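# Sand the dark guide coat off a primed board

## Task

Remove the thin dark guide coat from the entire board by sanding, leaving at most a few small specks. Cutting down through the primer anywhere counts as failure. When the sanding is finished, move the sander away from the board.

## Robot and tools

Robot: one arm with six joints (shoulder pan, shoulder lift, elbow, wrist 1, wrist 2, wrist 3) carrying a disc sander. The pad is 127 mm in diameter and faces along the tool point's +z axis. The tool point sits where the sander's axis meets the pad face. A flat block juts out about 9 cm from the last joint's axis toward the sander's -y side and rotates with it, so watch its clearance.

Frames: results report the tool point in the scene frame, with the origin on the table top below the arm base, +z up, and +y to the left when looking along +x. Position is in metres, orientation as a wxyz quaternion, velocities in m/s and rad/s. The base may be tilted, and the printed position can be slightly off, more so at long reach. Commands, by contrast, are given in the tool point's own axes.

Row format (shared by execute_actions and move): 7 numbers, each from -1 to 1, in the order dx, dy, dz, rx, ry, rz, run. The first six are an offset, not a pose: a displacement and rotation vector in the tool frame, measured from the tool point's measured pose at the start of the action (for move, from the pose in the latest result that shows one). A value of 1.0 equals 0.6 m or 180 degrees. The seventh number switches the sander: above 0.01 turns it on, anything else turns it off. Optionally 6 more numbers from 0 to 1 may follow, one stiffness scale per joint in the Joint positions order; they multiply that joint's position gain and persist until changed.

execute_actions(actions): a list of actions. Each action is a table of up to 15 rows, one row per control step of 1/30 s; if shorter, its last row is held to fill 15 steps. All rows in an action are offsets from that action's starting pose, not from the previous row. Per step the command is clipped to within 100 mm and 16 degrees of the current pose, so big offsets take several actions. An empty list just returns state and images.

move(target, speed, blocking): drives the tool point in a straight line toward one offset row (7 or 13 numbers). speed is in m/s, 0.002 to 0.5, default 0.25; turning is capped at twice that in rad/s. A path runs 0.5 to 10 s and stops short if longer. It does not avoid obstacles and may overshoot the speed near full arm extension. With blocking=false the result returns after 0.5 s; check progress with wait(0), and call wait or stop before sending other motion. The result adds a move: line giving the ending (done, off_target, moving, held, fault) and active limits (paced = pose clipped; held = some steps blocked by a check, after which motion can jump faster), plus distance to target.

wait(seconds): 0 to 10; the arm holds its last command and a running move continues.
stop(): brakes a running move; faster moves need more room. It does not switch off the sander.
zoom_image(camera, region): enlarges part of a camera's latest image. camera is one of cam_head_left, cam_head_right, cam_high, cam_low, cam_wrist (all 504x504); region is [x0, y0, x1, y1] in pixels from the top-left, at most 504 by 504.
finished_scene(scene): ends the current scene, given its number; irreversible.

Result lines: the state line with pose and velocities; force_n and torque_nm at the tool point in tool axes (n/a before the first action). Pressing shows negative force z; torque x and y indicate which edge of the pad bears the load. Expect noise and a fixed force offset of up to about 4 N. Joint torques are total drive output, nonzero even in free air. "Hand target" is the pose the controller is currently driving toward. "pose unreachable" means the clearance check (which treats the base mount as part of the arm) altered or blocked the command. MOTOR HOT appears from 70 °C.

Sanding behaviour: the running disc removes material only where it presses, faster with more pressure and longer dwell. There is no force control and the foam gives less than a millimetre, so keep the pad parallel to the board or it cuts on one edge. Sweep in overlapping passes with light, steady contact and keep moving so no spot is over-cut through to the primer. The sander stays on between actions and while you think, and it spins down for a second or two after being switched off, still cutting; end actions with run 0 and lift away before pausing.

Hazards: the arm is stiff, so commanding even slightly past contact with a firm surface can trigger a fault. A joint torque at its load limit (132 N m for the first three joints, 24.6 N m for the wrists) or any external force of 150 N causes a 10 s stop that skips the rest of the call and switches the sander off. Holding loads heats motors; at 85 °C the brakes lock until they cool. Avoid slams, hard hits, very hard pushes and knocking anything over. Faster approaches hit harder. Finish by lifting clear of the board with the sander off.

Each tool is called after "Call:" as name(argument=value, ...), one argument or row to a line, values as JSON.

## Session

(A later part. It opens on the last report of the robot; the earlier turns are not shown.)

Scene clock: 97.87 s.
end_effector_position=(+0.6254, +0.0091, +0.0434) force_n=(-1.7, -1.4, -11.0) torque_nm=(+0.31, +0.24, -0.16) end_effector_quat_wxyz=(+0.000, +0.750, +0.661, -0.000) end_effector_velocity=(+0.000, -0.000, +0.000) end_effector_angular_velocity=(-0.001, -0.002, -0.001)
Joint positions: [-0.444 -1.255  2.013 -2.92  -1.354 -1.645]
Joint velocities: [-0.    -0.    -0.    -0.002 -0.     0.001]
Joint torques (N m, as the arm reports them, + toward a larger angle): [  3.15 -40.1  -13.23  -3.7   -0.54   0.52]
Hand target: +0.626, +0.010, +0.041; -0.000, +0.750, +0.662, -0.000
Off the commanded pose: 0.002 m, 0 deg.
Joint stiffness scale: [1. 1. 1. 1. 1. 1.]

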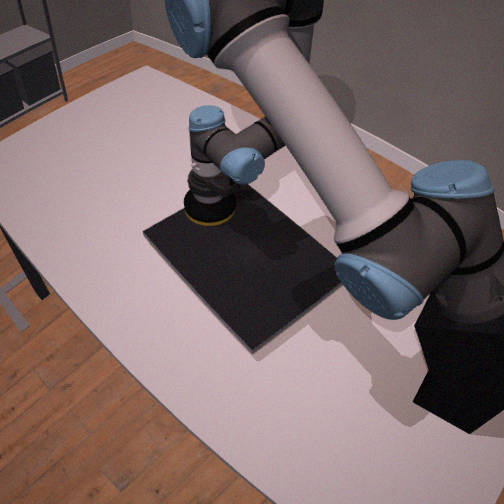

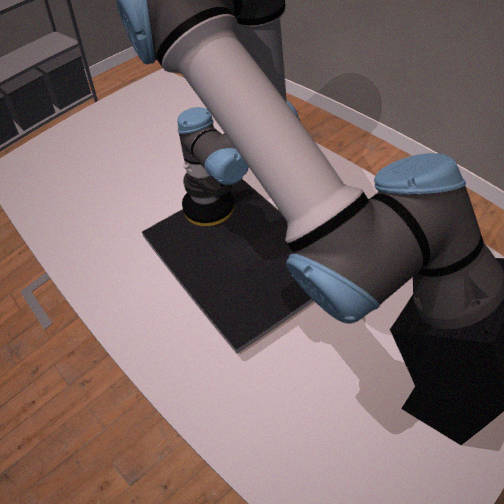

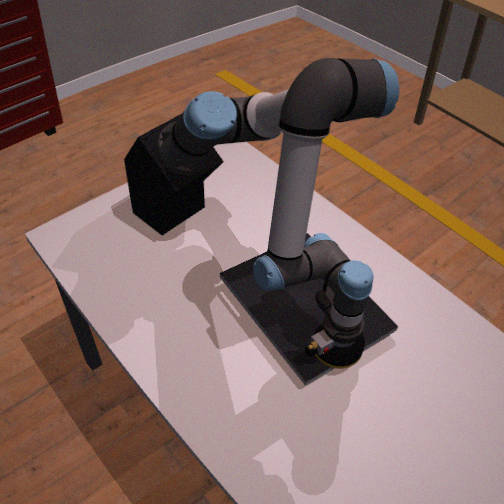

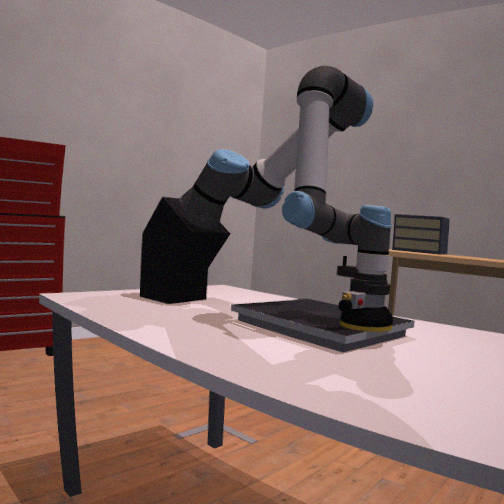

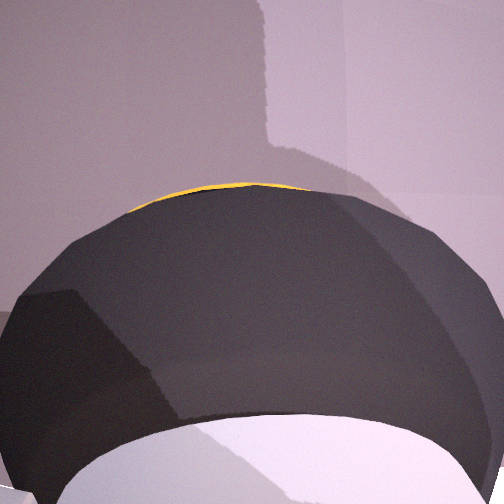

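Call:
move(
  target=[-0.0013, -0.0244, 0.0233, 0.0122, 0.0014, 0.0024, 1],
  speed=0.025,
)

Call:
wait(
  seconds=3,
)

Call:
move(
  target=[0, -0.2, -0.04, 0, 0, 0, 0],
  speed=0.12,
)

Scene clock: 116.30 s.
end_effector_position=(+0.6249, +0.0092, +0.0426) force_n=(-3.7, +0.3, -37.5) torque_nm=(+0.50, +0.61, -0.11) end_effector_quat_wxyz=(-0.001, +0.750, +0.661, -0.001) end_effector_velocity=(-0.000, -0.000, +0.000) end_effector_angular_velocity=(+0.000, +0.001, -0.002)
Joint positions: [-0.444 -1.254  2.013 -2.918 -1.353 -1.645]
Joint velocities: [-0.    -0.001  0.     0.002  0.     0.001]
Joint torques (N m, as the arm reports them, + toward a larger angle): [  2.42 -24.77  -2.31   0.16   0.18   0.39]
Hand target: +0.611, +0.010, +0.030; -0.015, +0.752, +0.659, -0.011
Off the commanded pose: 0.019 m, 2 deg.
Joint stiffness scale: [1. 1. 1. 1. 1. 1.]
move: off_target

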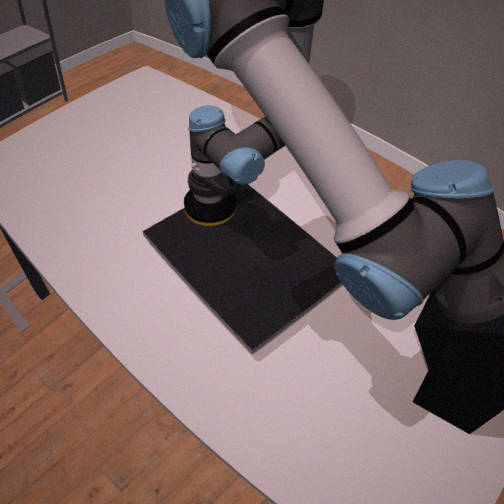

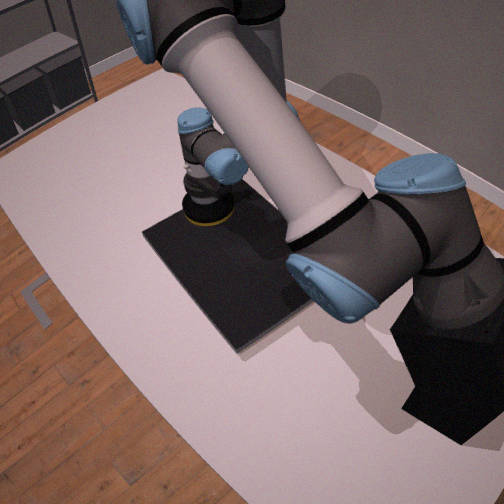

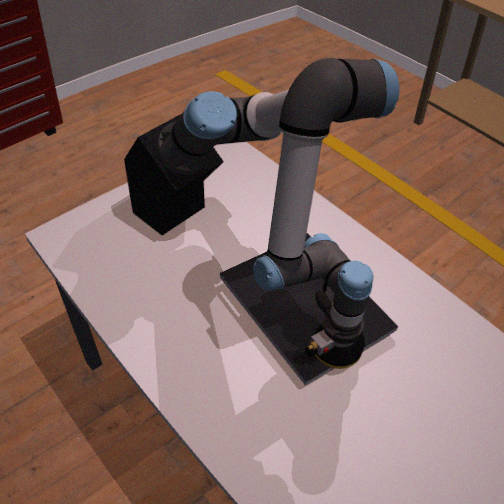

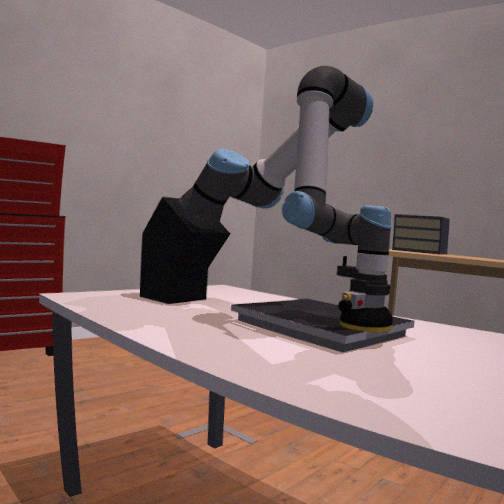

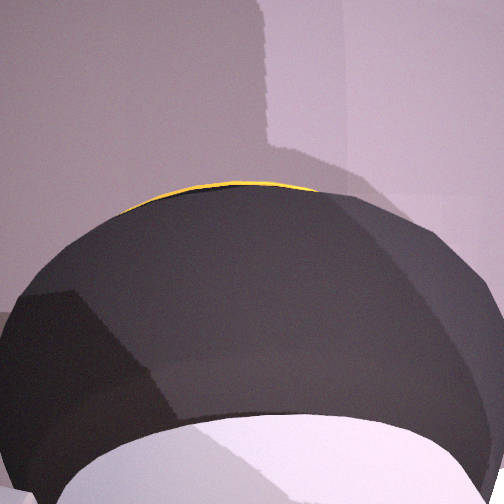

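Scene clock: 119.30 s.
end_effector_position=(+0.6248, +0.0093, +0.0426) force_n=(+1.0, +3.0, -28.0) torque_nm=(+0.17, +0.02, -0.05) end_effector_quat_wxyz=(-0.001, +0.750, +0.661, -0.001) end_effector_velocity=(+0.000, +0.000, -0.000) end_effector_angular_velocity=(+0.002, -0.001, +0.000)
Joint positions: [-0.444 -1.254  2.013 -2.918 -1.353 -1.645]
Joint velocities: [-0.001  0.001  0.    -0.001  0.002 -0.   ]
Joint torques (N m, as the arm reports them, + toward a larger angle): [  2.02 -24.68  -1.76   0.03  -0.24   0.3 ]
Hand target: +0.611, +0.010, +0.030; -0.015, +0.752, +0.659, -0.011
Off the commanded pose: 0.019 m, 2 deg.
Joint stiffness scale: [1. 1. 1. 1. 1. 1.]
wait: 3.00 s; no rest ("run" is on)

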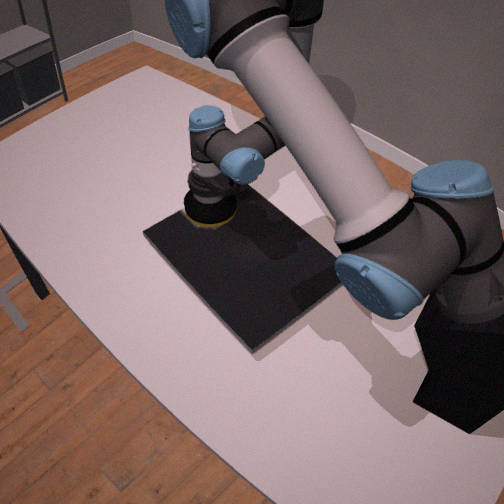

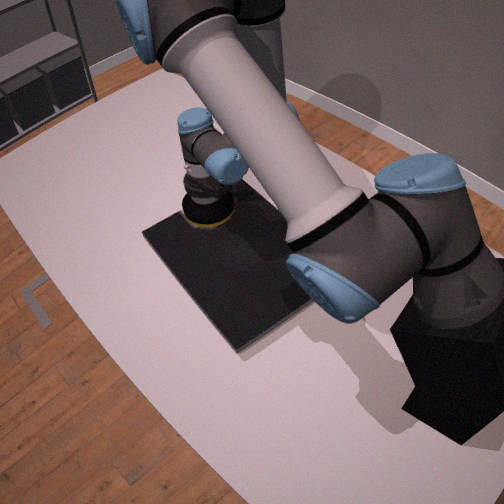

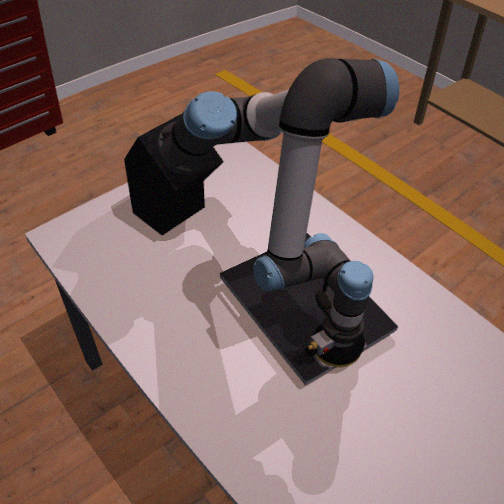

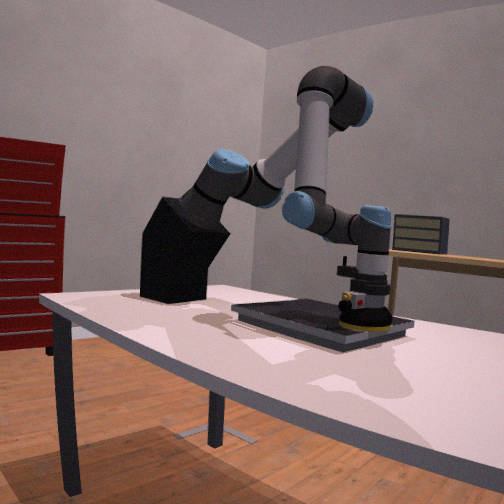

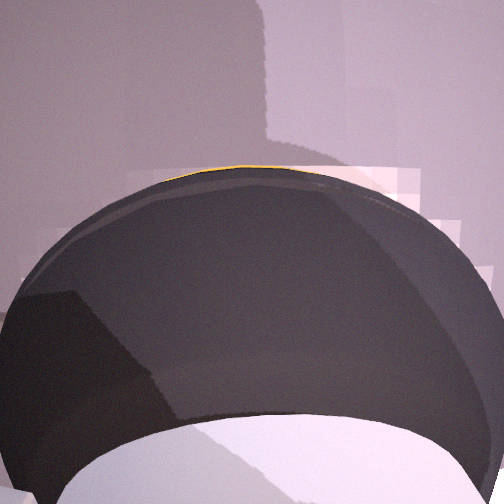

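Scene clock: 120.77 s.
end_effector_position=(+0.5060, +0.0252, +0.0659) force_n=(+4.6, -0.1, -2.9) torque_nm=(-0.16, -0.65, -0.08) end_effector_quat_wxyz=(-0.002, +0.750, +0.661, -0.002) end_effector_velocity=(+0.005, -0.002, +0.003) end_effector_angular_velocity=(-0.005, -0.021, +0.005)
Joint positions: [-0.477 -1.359  2.357 -3.148 -1.335 -1.675]
Joint velocities: [-0.004 -0.003 -0.    -0.018  0.002 -0.003]
Joint torques (N m, as the arm reports them, + toward a larger angle): [  0.73 -38.01  -1.54  -3.3    0.56  -0.26]
Hand target: +0.506, +0.024, +0.067; -0.001, +0.750, +0.661, -0.001
Off the commanded pose: 0.001 m, 0 deg.
Joint stiffness scale: [1. 1. 1. 1. 1. 1.]
move: done

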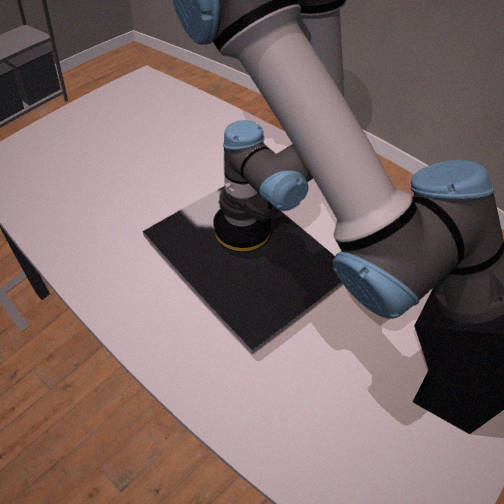

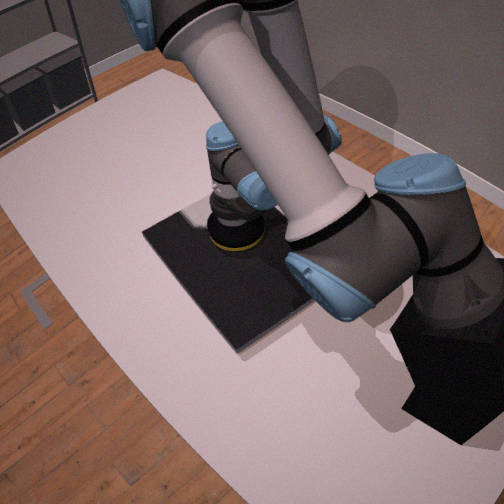

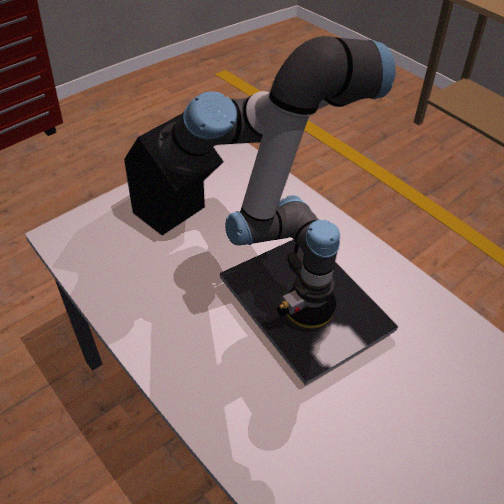

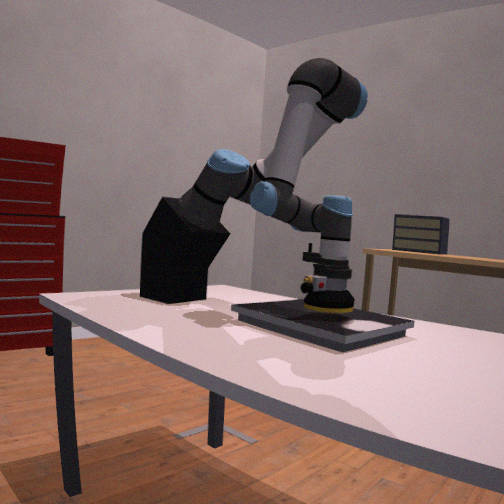

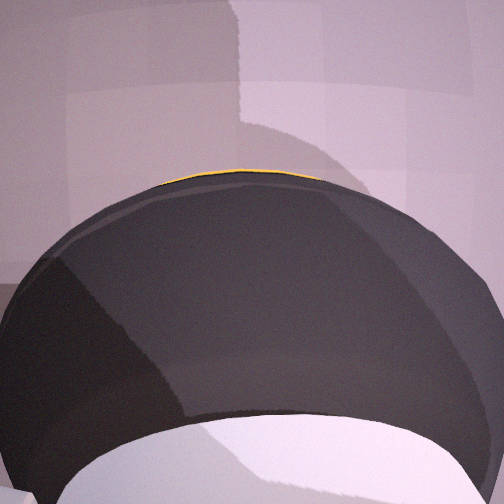

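Call:
zoom_image(
  camera="cam_high",
  region=[270, 290, 410, 400],
)

Call:
zoom_image(
  camera="cam_head_left",
  region=[130, 160, 360, 370],
)

Region (270, 290, 410, 400) of cam_high's 504x504 image, scaled by 3.600, with more detail than that image has; it fills the top 396 rows of this view, and the rest is white.

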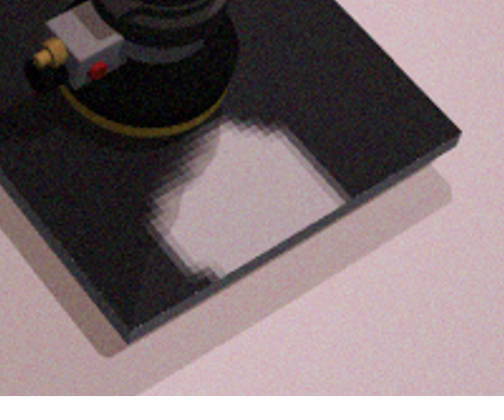

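Region (130, 160, 360, 370) of cam_head_left's 504x504 image, scaled by 2.191, with more detail than that image has; it fills the top 460 rows of this view, and the rest is white.

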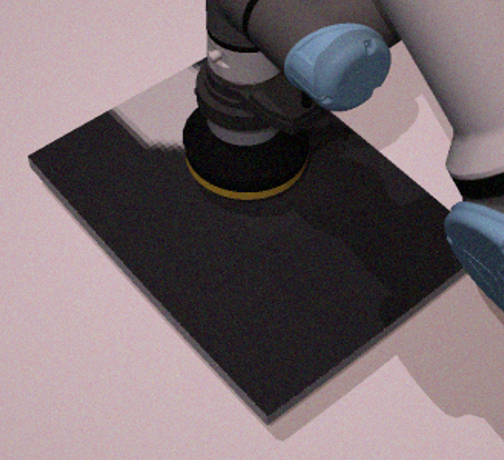

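Call:
move(
  target=[0.0127, -0.1048, 0.0362, -0.0018, 0.0001, 0, 0],
  speed=0.1,
)

Scene clock: 148.63 s.
end_effector_position=(+0.4458, +0.0396, +0.0448) force_n=(+4.7, -1.8, -0.3) torque_nm=(-0.10, -0.58, -0.05) end_effector_quat_wxyz=(-0.000, +0.750, +0.661, +0.000) end_effector_velocity=(+0.009, -0.001, +0.004) end_effector_angular_velocity=(-0.010, -0.041, +0.005)
Joint positions: [-0.462 -1.251  2.486 -3.393 -1.342 -1.659]
Joint velocities: [ 0.     0.001  0.    -0.044 -0.001  0.005]
Joint torques (N m, as the arm reports them, + toward a larger angle): [  5.18 -30.82   2.73  -3.53  -0.74   0.3 ]
Hand target: +0.445, +0.041, +0.044; -0.000, +0.750, +0.661, +0.000
Off the commanded pose: 0.002 m, 0 deg.
Joint stiffness scale: [1. 1. 1. 1. 1. 1.]
move: done

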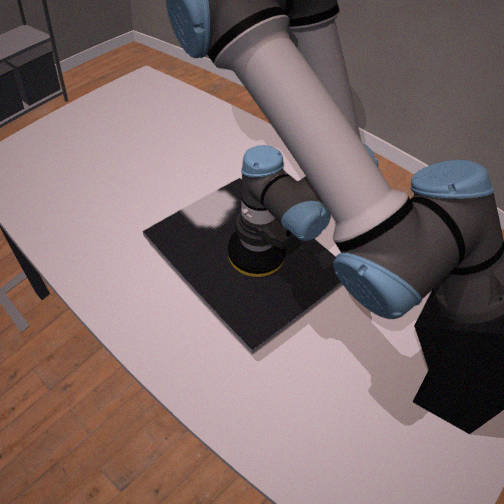

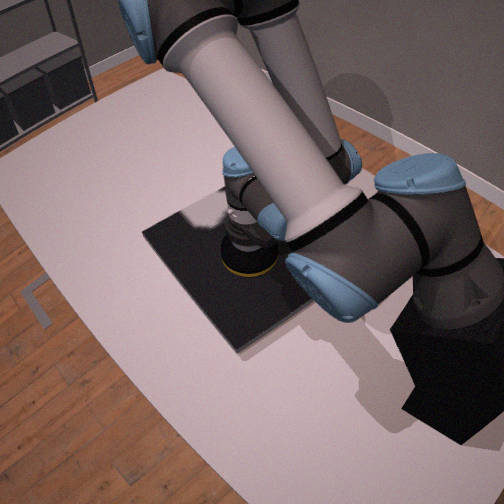

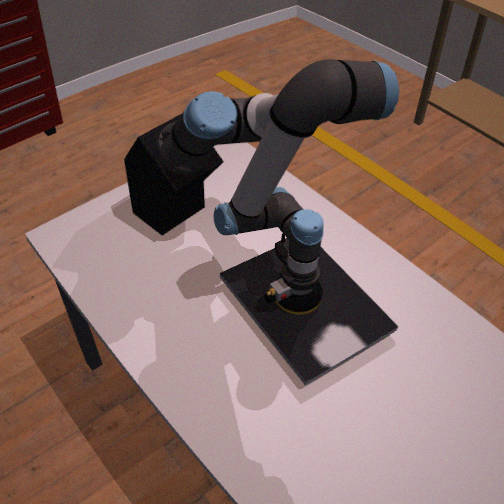

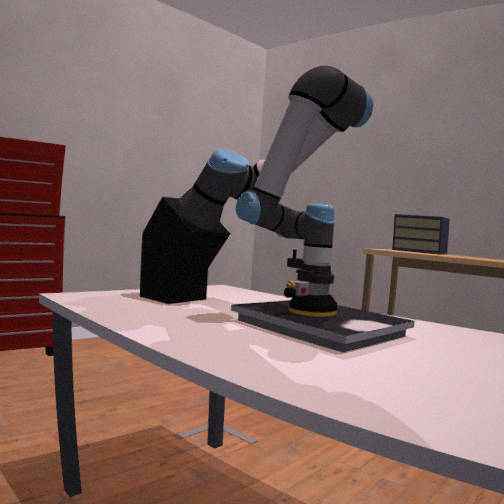

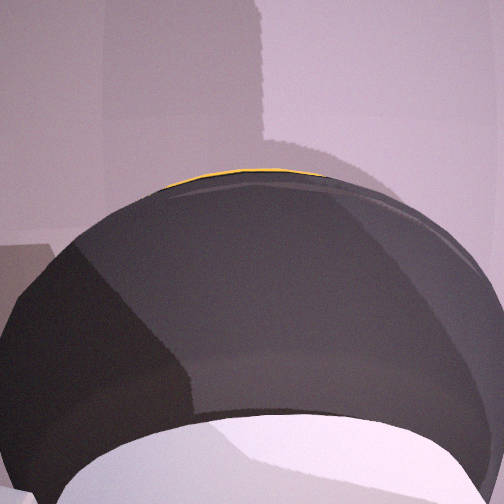

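Call:
execute_actions(
  actions=[],
)

Scene clock: 148.87 s.
end_effector_position=(+0.4466, +0.0395, +0.0452) force_n=(+4.1, +5.4, -0.6) torque_nm=(+0.77, -0.51, -0.12) end_effector_quat_wxyz=(+0.002, +0.750, +0.661, +0.001) end_effector_velocity=(+0.001, +0.000, +0.000) end_effector_angular_velocity=(+0.000, -0.005, +0.001)
Joint positions: [-0.462 -1.251  2.486 -3.398 -1.342 -1.659]
Joint velocities: [ 0.     0.001 -0.    -0.006  0.001  0.001]
Joint torques (N m, as the arm reports them, + toward a larger angle): [  5.12 -30.94   3.42  -3.49  -0.71   0.49]
Hand target: +0.445, +0.041, +0.044; -0.000, +0.750, +0.661, +0.000
Off the commanded pose: 0.003 m, 0 deg.
Joint stiffness scale: [1. 1. 1. 1. 1. 1.]

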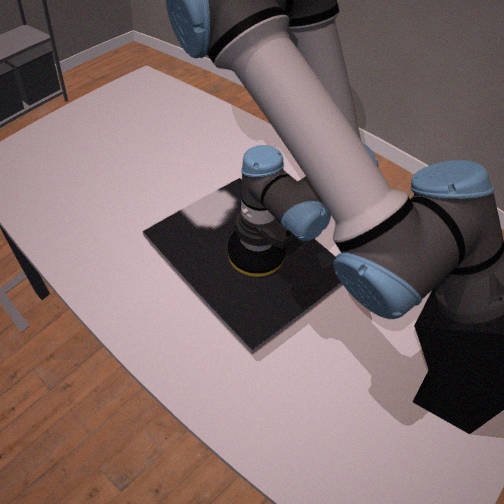

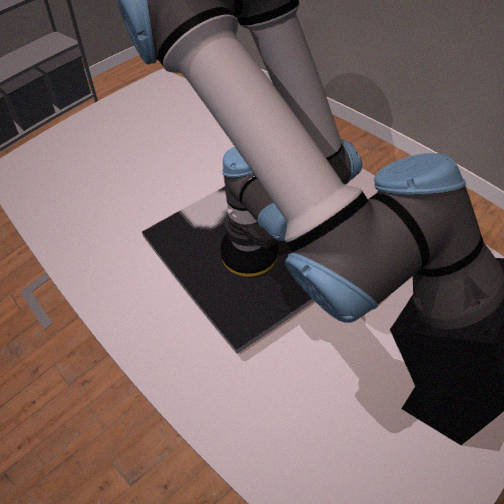

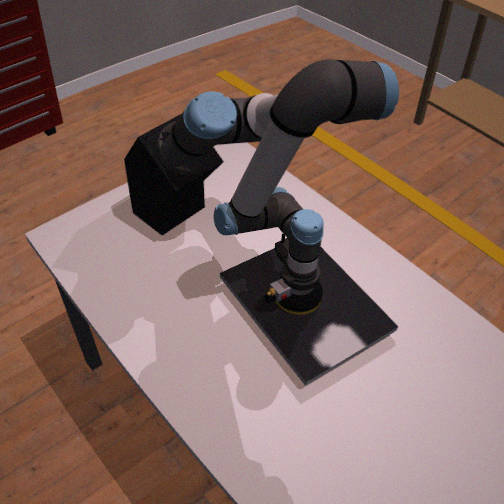

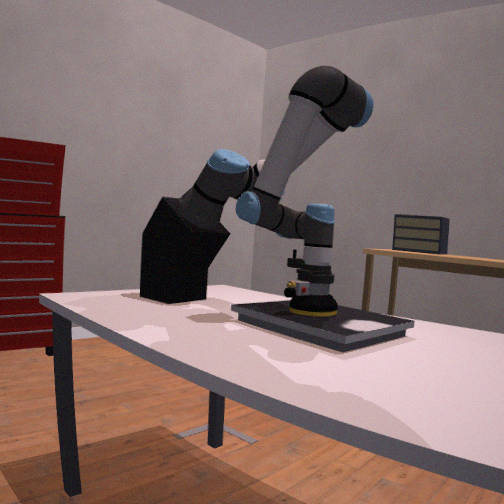

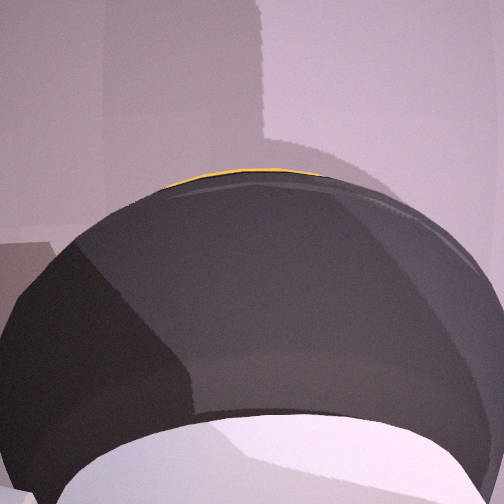

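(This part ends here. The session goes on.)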